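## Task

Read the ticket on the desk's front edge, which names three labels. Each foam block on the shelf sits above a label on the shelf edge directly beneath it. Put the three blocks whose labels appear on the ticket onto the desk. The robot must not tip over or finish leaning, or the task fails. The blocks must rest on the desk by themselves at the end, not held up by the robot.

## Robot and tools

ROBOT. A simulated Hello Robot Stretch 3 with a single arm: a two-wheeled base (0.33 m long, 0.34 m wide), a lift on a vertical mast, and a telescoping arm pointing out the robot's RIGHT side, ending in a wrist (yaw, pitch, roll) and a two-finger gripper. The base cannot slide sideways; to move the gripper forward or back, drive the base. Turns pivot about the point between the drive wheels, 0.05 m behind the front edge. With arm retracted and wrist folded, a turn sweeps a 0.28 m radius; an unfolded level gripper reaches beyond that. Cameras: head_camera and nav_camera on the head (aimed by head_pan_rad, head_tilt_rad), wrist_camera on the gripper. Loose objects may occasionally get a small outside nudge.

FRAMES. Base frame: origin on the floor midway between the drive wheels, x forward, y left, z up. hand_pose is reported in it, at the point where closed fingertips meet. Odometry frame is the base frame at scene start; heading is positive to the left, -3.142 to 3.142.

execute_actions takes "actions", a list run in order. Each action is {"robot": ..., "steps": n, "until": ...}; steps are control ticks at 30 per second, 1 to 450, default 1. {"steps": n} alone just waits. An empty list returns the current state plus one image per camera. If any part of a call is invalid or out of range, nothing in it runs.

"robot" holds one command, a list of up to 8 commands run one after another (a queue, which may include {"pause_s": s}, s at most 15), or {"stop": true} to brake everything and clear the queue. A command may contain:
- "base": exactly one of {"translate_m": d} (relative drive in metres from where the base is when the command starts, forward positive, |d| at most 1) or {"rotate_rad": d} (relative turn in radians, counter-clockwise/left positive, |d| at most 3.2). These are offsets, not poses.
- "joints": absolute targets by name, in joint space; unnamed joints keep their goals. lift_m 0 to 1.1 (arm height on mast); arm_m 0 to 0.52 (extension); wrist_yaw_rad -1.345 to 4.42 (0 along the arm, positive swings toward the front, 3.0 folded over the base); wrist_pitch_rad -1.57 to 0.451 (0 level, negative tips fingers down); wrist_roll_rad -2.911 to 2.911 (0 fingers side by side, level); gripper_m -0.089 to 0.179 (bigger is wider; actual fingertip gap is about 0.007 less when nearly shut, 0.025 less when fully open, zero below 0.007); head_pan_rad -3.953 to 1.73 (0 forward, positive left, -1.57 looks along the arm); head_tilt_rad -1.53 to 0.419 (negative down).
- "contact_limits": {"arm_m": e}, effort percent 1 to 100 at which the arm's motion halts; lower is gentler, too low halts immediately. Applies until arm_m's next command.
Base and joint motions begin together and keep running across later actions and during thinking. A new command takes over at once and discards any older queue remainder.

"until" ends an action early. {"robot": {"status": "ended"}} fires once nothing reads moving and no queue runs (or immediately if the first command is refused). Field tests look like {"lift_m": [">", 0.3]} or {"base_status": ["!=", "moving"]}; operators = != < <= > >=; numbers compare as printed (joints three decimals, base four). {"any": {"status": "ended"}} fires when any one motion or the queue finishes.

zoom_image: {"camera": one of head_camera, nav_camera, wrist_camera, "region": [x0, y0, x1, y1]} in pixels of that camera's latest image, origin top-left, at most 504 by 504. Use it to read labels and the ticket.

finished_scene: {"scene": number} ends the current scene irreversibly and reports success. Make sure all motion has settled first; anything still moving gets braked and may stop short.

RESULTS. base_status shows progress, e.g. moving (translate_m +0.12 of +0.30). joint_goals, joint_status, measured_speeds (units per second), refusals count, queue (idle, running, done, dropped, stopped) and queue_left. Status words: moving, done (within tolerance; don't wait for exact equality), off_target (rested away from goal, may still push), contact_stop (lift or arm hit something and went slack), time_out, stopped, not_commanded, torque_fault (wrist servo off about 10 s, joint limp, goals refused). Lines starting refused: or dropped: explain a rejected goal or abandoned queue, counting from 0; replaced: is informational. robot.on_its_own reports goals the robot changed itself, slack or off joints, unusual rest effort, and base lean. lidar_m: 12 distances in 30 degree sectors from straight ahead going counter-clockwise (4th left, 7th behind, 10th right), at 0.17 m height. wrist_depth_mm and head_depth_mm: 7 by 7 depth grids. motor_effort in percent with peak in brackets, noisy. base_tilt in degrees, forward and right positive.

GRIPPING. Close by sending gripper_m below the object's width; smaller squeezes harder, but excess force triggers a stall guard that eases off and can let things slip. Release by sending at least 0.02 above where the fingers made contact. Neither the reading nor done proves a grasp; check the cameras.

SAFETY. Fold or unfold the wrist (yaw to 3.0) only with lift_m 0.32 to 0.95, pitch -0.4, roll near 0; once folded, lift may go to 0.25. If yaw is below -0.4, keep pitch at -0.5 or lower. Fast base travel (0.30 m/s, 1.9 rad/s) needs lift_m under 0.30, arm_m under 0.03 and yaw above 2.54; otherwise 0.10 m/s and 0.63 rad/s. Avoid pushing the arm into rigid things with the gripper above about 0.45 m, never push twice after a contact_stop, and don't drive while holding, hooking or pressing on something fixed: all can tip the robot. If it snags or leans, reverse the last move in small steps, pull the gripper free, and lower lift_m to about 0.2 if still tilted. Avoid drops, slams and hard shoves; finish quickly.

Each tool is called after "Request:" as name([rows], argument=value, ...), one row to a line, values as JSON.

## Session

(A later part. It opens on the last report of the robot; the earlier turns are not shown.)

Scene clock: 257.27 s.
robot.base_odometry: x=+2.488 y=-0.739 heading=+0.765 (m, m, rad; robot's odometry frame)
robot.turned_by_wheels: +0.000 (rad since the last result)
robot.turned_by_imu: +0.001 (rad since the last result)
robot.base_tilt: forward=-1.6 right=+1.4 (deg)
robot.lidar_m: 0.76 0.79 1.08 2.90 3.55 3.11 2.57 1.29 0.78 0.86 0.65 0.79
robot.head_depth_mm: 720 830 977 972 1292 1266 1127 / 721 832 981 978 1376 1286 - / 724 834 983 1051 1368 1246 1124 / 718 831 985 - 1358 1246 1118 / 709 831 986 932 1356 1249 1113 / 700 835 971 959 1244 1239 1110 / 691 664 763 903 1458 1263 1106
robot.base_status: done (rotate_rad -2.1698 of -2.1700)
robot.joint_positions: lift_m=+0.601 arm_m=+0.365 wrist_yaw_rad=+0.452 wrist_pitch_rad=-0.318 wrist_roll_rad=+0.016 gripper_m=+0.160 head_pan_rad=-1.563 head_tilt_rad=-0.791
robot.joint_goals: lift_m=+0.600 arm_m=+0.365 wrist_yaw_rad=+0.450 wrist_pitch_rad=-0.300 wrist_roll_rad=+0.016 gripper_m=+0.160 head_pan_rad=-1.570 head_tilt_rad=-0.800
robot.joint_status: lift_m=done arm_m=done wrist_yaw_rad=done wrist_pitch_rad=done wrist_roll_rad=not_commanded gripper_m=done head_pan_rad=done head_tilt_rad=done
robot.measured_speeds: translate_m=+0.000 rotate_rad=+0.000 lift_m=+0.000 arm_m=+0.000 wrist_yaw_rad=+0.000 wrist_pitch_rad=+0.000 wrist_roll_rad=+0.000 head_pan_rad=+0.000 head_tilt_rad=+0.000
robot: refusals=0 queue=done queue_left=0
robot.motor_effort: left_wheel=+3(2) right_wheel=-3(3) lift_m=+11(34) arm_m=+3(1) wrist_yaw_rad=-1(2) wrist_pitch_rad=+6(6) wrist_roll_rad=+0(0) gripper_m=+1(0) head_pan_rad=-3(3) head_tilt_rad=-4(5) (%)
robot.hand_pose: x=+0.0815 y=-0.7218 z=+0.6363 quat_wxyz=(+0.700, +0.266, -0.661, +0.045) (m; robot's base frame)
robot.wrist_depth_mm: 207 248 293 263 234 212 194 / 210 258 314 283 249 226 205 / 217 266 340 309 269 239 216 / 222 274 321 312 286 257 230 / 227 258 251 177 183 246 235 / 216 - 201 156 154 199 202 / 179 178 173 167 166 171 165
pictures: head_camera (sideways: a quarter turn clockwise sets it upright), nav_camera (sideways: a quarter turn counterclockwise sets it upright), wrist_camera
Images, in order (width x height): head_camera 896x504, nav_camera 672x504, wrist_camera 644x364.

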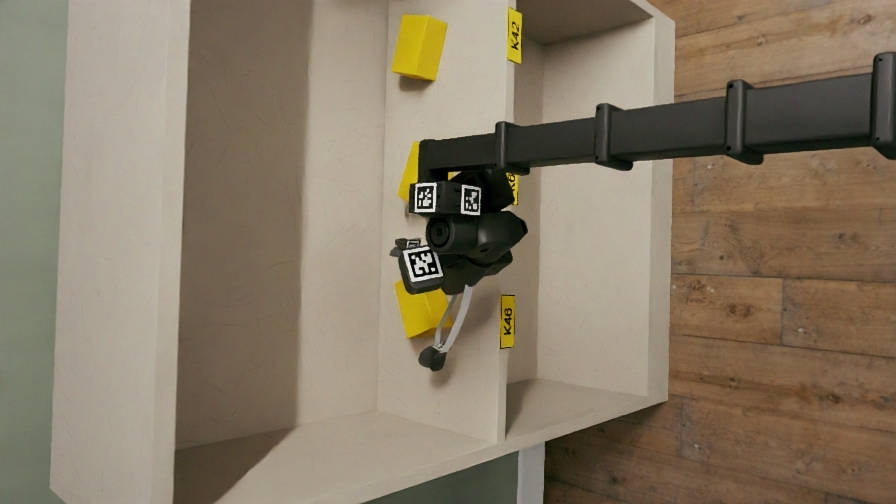

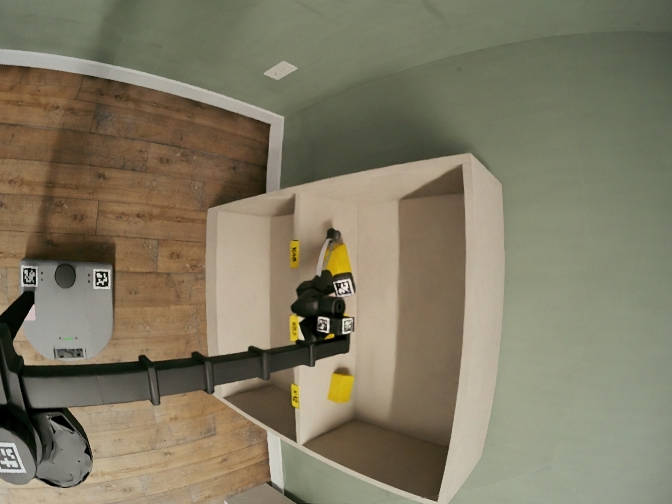

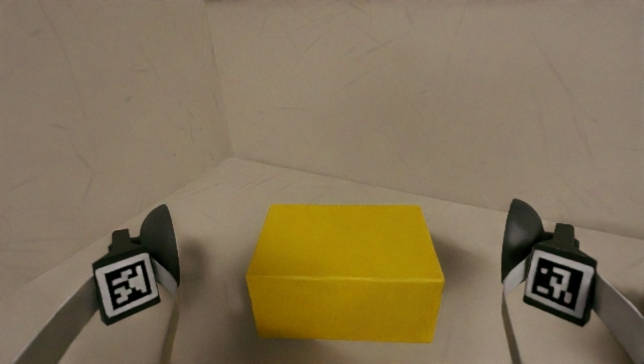

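Request:
execute_actions([
  {"robot":[{"joints":{"lift_m":0.573,"arm_m":0.36}},{"joints":{"gripper_m":0.043}},{"joints":{"lift_m":0.61}},{"joints":{"arm_m":0}},{"joints":{"wrist_yaw_rad":2.62,"lift_m":0.29},"base":{"rotate_rad":2.09}},{"base":{"translate_m":1}},{"base":{"translate_m":1}},{"base":{"translate_m":0.66}}],"steps":450,"until":{"robot":{"status":"ended"}}},
  {"steps":450,"until":{"robot":{"status":"ended"}}},
])

Request:
execute_actions([
  {"robot":[{"base":{"rotate_rad":1.08},"joints":{"head_tilt_rad":-0.5,"head_pan_rad":-1.5}},{"joints":{"lift_m":0.975,"wrist_yaw_rad":0}},{"joints":{"arm_m":0.46}},{"joints":{"lift_m":0.944}}],"steps":450,"until":{"robot":{"status":"ended"}}},
  {"steps":150,"until":{"robot":{"status":"ended"}}},
])

Scene clock: 287.03 s.
robot.base_odometry: x=-0.063 y=+0.014 heading=+2.855 (m, m, rad; robot's odometry frame)
robot.turned_by_wheels: +2.090 (rad since the last result)
robot.turned_by_imu: +2.082 (rad since the last result)
robot.base_tilt: forward=-1.6 right=+1.4 (deg)
robot.lidar_m: 1.00 1.48 1.72 1.79 2.41 2.90 2.95 2.11 2.02 2.09 1.60 0.93
robot.head_depth_mm: 1726 1938 2145 1797 1492 1287 1128 / 1812 2038 2159 1775 1506 1290 1125 / 1929 2165 2169 1754 1475 1279 1138 / 2025 2329 2175 1756 1478 1275 1139 / 2132 2474 2163 1736 1466 1271 1117 / 2008 2227 2158 1728 1468 1264 1112 / 1770 1948 2031 1716 1452 1261 1110
robot.base_status: done (translate_m +0.6600 of +0.6600)
robot.joint_positions: lift_m=+0.291 arm_m=+0.003 wrist_yaw_rad=+2.617 wrist_pitch_rad=-0.318 wrist_roll_rad=+0.016 gripper_m=+0.044 head_pan_rad=-1.563 head_tilt_rad=-0.791
robot.joint_goals: lift_m=+0.290 arm_m=+0.000 wrist_yaw_rad=+2.620 wrist_pitch_rad=-0.300 wrist_roll_rad=+0.016 gripper_m=+0.043 head_pan_rad=-1.570 head_tilt_rad=-0.800
robot.joint_status: lift_m=done arm_m=done wrist_yaw_rad=done wrist_pitch_rad=done wrist_roll_rad=not_commanded gripper_m=done head_pan_rad=done head_tilt_rad=done
robot.measured_speeds: translate_m=+0.000 rotate_rad=+0.000 lift_m=+0.000 arm_m=+0.000 wrist_yaw_rad=+0.000 wrist_pitch_rad=+0.000 wrist_roll_rad=+0.000 head_pan_rad=+0.000 head_tilt_rad=+0.000
robot: refusals=0 queue=done queue_left=0
robot.motor_effort: left_wheel=-4(9) right_wheel=+2(8) lift_m=+12(36) arm_m=-3(2) wrist_yaw_rad=+2(4) wrist_pitch_rad=+6(6) wrist_roll_rad=+0(0) gripper_m=-18(93) head_pan_rad=-3(3) head_tilt_rad=-5(5) (%)
robot.hand_pose: x=+0.0969 y=+0.0564 z=+0.3263 quat_wxyz=(+0.289, +0.708, -0.075, +0.640) (m; robot's base frame)
robot.wrist_depth_mm: - - - - - - - / - - - - - - - / - - - - - - - / 901 877 827 170 176 813 801 / 719 688 147 144 139 674 637 / 585 591 517 156 152 538 529 / - 482 490 471 472 464 461
pictures: head_camera (sideways: a quarter turn clockwise sets it upright), nav_camera (sideways: a quarter turn counterclockwise sets it upright), wrist_camera
Images, in order (width x height): head_camera 896x504, nav_camera 672x504, wrist_camera 644x364.

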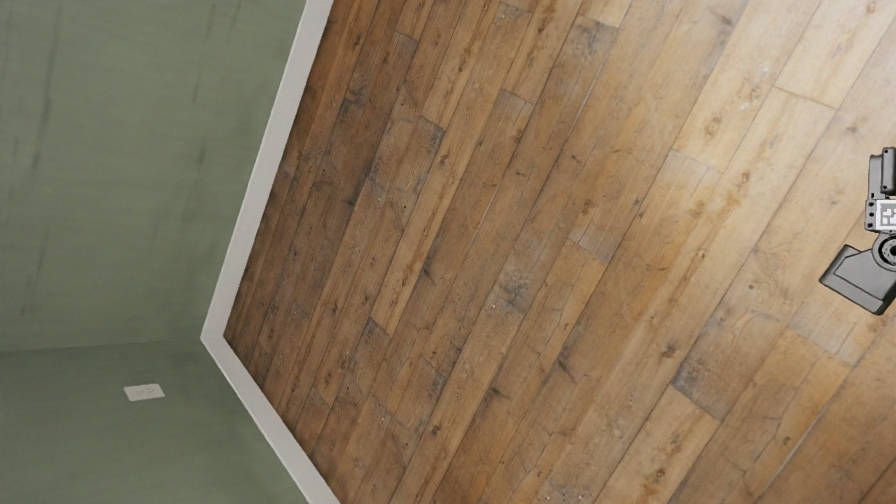

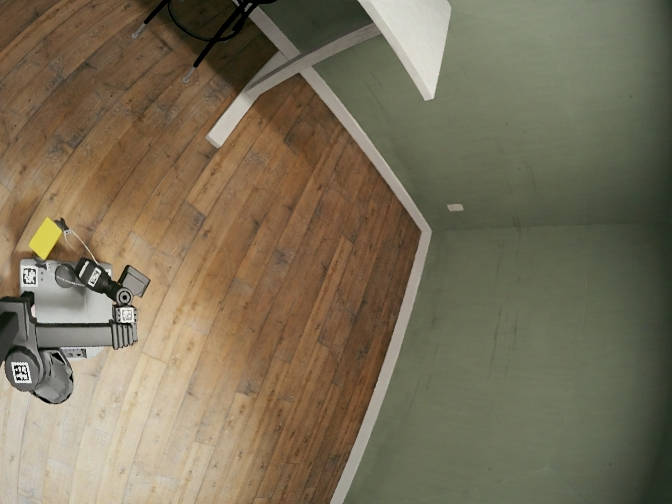

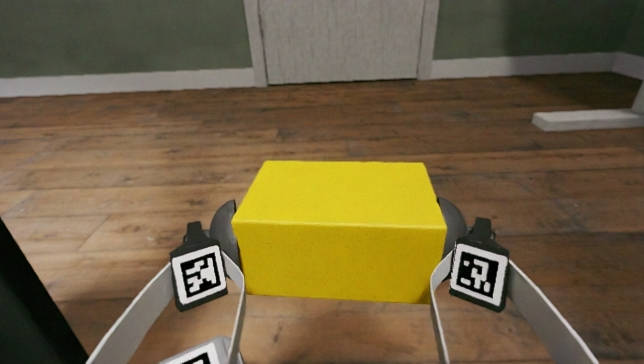

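Scene clock: 301.30 s.
robot.base_odometry: x=-0.063 y=+0.014 heading=-2.349 (m, m, rad; robot's odometry frame)
robot.turned_by_wheels: +1.080 (rad since the last result)
robot.turned_by_imu: +1.073 (rad since the last result)
robot.base_tilt: forward=-1.7 right=+1.4 (deg)
robot.lidar_m: 1.72 1.80 2.47 2.90 2.87 2.09 2.02 2.10 1.59 0.93 1.00 1.78
robot.head_depth_mm: 1227 1360 1274 - 1838 1521 1269 / 1234 1375 - 1236 1786 1510 1254 / 1263 1395 - 1732 1864 1509 1261 / 1275 1394 1038 1717 1832 1467 1262 / 1282 1412 1023 1308 1688 1489 1252 / 1286 1415 1000 1384 1689 1454 1239 / 1296 1408 991 1799 1843 1479 1222
robot.base_status: done (rotate_rad +1.0798 of +1.0800)
robot.joint_positions: lift_m=+0.945 arm_m=+0.460 wrist_yaw_rad=+0.002 wrist_pitch_rad=-0.318 wrist_roll_rad=+0.016 gripper_m=+0.044 head_pan_rad=-1.507 head_tilt_rad=-0.507
robot.joint_goals: lift_m=+0.944 arm_m=+0.460 wrist_yaw_rad=+0.000 wrist_pitch_rad=-0.300 wrist_roll_rad=+0.016 gripper_m=+0.043 head_pan_rad=-1.500 head_tilt_rad=-0.500
robot.joint_status: lift_m=done arm_m=done wrist_yaw_rad=done wrist_pitch_rad=done wrist_roll_rad=not_commanded gripper_m=done head_pan_rad=done head_tilt_rad=done
robot.measured_speeds: translate_m=+0.000 rotate_rad=+0.000 lift_m=+0.000 arm_m=+0.000 wrist_yaw_rad=+0.000 wrist_pitch_rad=+0.000 wrist_roll_rad=+0.000 head_pan_rad=+0.000 head_tilt_rad=+0.000
robot: refusals=0 queue=done queue_left=0
robot.motor_effort: left_wheel=-4(9) right_wheel=+2(8) lift_m=+12(37) arm_m=+3(5) wrist_yaw_rad=+0(1) wrist_pitch_rad=+6(6) wrist_roll_rad=+0(0) gripper_m=-19(20) head_pan_rad=+4(14) head_tilt_rad=+3(22) (%)
robot.hand_pose: x=-0.0210 y=-0.8404 z=+0.9803 quat_wxyz=(+0.693, +0.112, -0.703, -0.112) (m; robot's base frame)
robot.wrist_depth_mm: 759 767 752 742 746 743 739 / 646 602 591 560 533 512 771 / 387 377 365 357 347 337 332 / 276 272 261 169 176 251 248 / 216 214 147 144 139 207 197 / 178 182 161 156 153 168 164 / 150 149 147 145 144 143 142
pictures: head_camera (sideways: a quarter turn clockwise sets it upright), nav_camera (sideways: a quarter turn counterclockwise sets it upright), wrist_camera
Images, in order (width x height): head_camera 896x504, nav_camera 672x504, wrist_camera 644x364.

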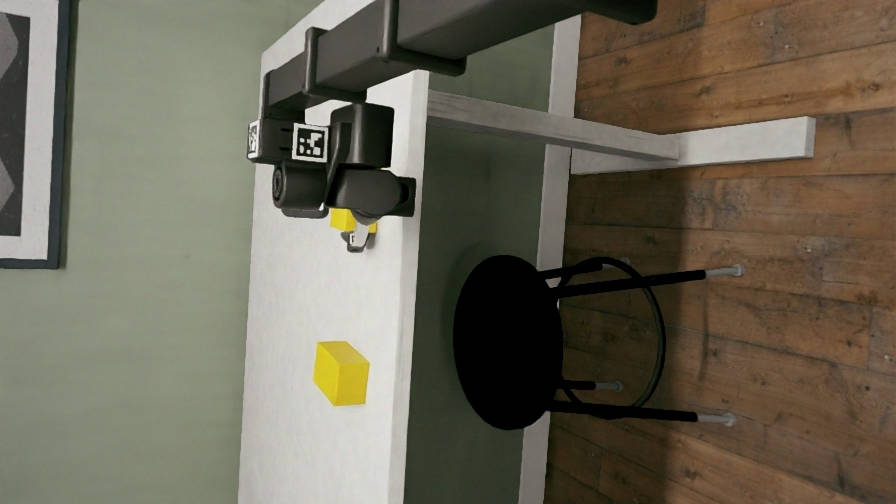

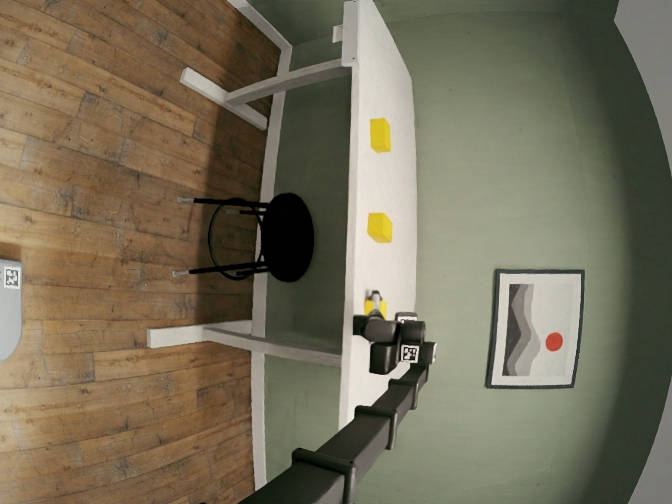

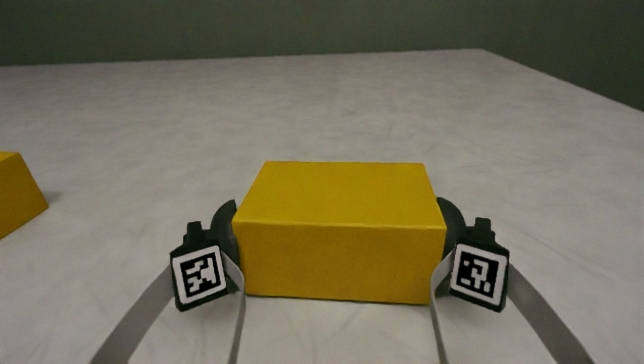

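Request:
execute_actions([
  {"robot":[{"joints":{"gripper_m":0.15}},{"joints":{"arm_m":0.3}}],"steps":450,"until":{"robot":{"status":"ended"}}},
])

Request:
finished_scene(scene=2)

Scene clock: 311.13 s.
robot.base_odometry: x=-0.063 y=+0.014 heading=-2.349 (m, m, rad; robot's odometry frame)
robot.turned_by_wheels: +0.000 (rad since the last result)
robot.turned_by_imu: +0.001 (rad since the last result)
robot.base_tilt: forward=-1.6 right=+1.2 (deg)
robot.lidar_m: 1.72 1.81 2.47 2.89 2.87 2.10 2.02 2.10 1.59 0.93 1.00 1.78
robot.head_depth_mm: 1229 1362 1177 - 1851 1525 1271 / 1231 1388 1257 - 1782 1522 1262 / 1263 1381 1228 - 1848 1519 1250 / 1268 1396 1034 1749 1839 1467 1251 / 1284 1409 1022 1302 1685 1489 1240 / 1288 1407 1004 1380 1681 1454 1240 / 1297 1410 992 1807 1850 1479 1238
robot.base_status: done (rotate_rad +1.0798 of +1.0800)
robot.joint_positions: lift_m=+0.945 arm_m=+0.300 wrist_yaw_rad=+0.002 wrist_pitch_rad=-0.318 wrist_roll_rad=+0.016 gripper_m=+0.150 head_pan_rad=-1.507 head_tilt_rad=-0.507
robot.joint_goals: lift_m=+0.944 arm_m=+0.300 wrist_yaw_rad=+0.000 wrist_pitch_rad=-0.300 wrist_roll_rad=+0.016 gripper_m=+0.150 head_pan_rad=-1.500 head_tilt_rad=-0.500
robot.joint_status: lift_m=done arm_m=done wrist_yaw_rad=done wrist_pitch_rad=done wrist_roll_rad=not_commanded gripper_m=done head_pan_rad=done head_tilt_rad=done
robot.measured_speeds: translate_m=+0.000 rotate_rad=+0.000 lift_m=+0.000 arm_m=+0.000 wrist_yaw_rad=+0.000 wrist_pitch_rad=+0.000 wrist_roll_rad=+0.000 head_pan_rad=+0.000 head_tilt_rad=+0.000
robot: refusals=0 queue=done queue_left=0
robot.motor_effort: left_wheel=-4(4) right_wheel=+2(2) lift_m=+12(12) arm_m=-3(3) wrist_yaw_rad=-1(1) wrist_pitch_rad=+6(6) wrist_roll_rad=+0(0) gripper_m=+0(80) head_pan_rad=+4(5) head_tilt_rad=+3(4) (%)
robot.hand_pose: x=-0.0210 y=-0.6812 z=+0.9803 quat_wxyz=(+0.693, +0.112, -0.703, -0.112) (m; robot's base frame)
robot.wrist_depth_mm: 893 898 892 873 872 880 898 / 648 605 586 568 539 516 929 / 296 339 371 288 347 340 331 / 281 273 269 262 257 255 246 / 252 248 769 - 692 247 - / - - 685 - - - - / - - 628 - - - -
pictures: head_camera (sideways: a quarter turn clockwise sets it upright), nav_camera (sideways: a quarter turn counterclockwise sets it upright), wrist_camera
Images, in order (width x height): head_camera 896x504, nav_camera 672x504, wrist_camera 644x364.

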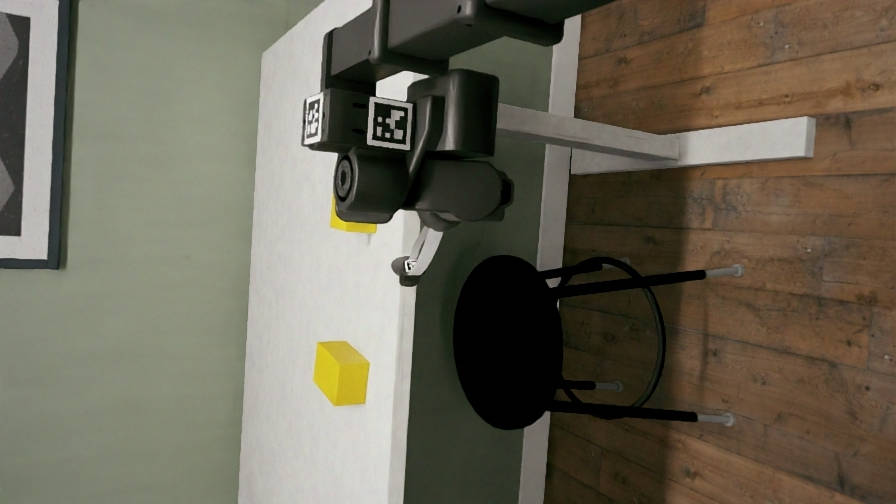

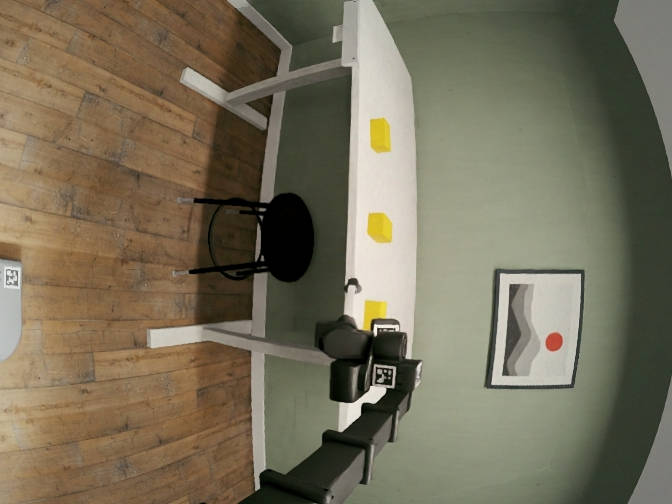

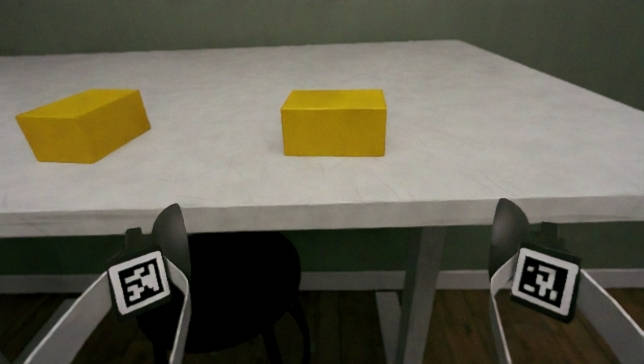

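The scene is finished: the task was done.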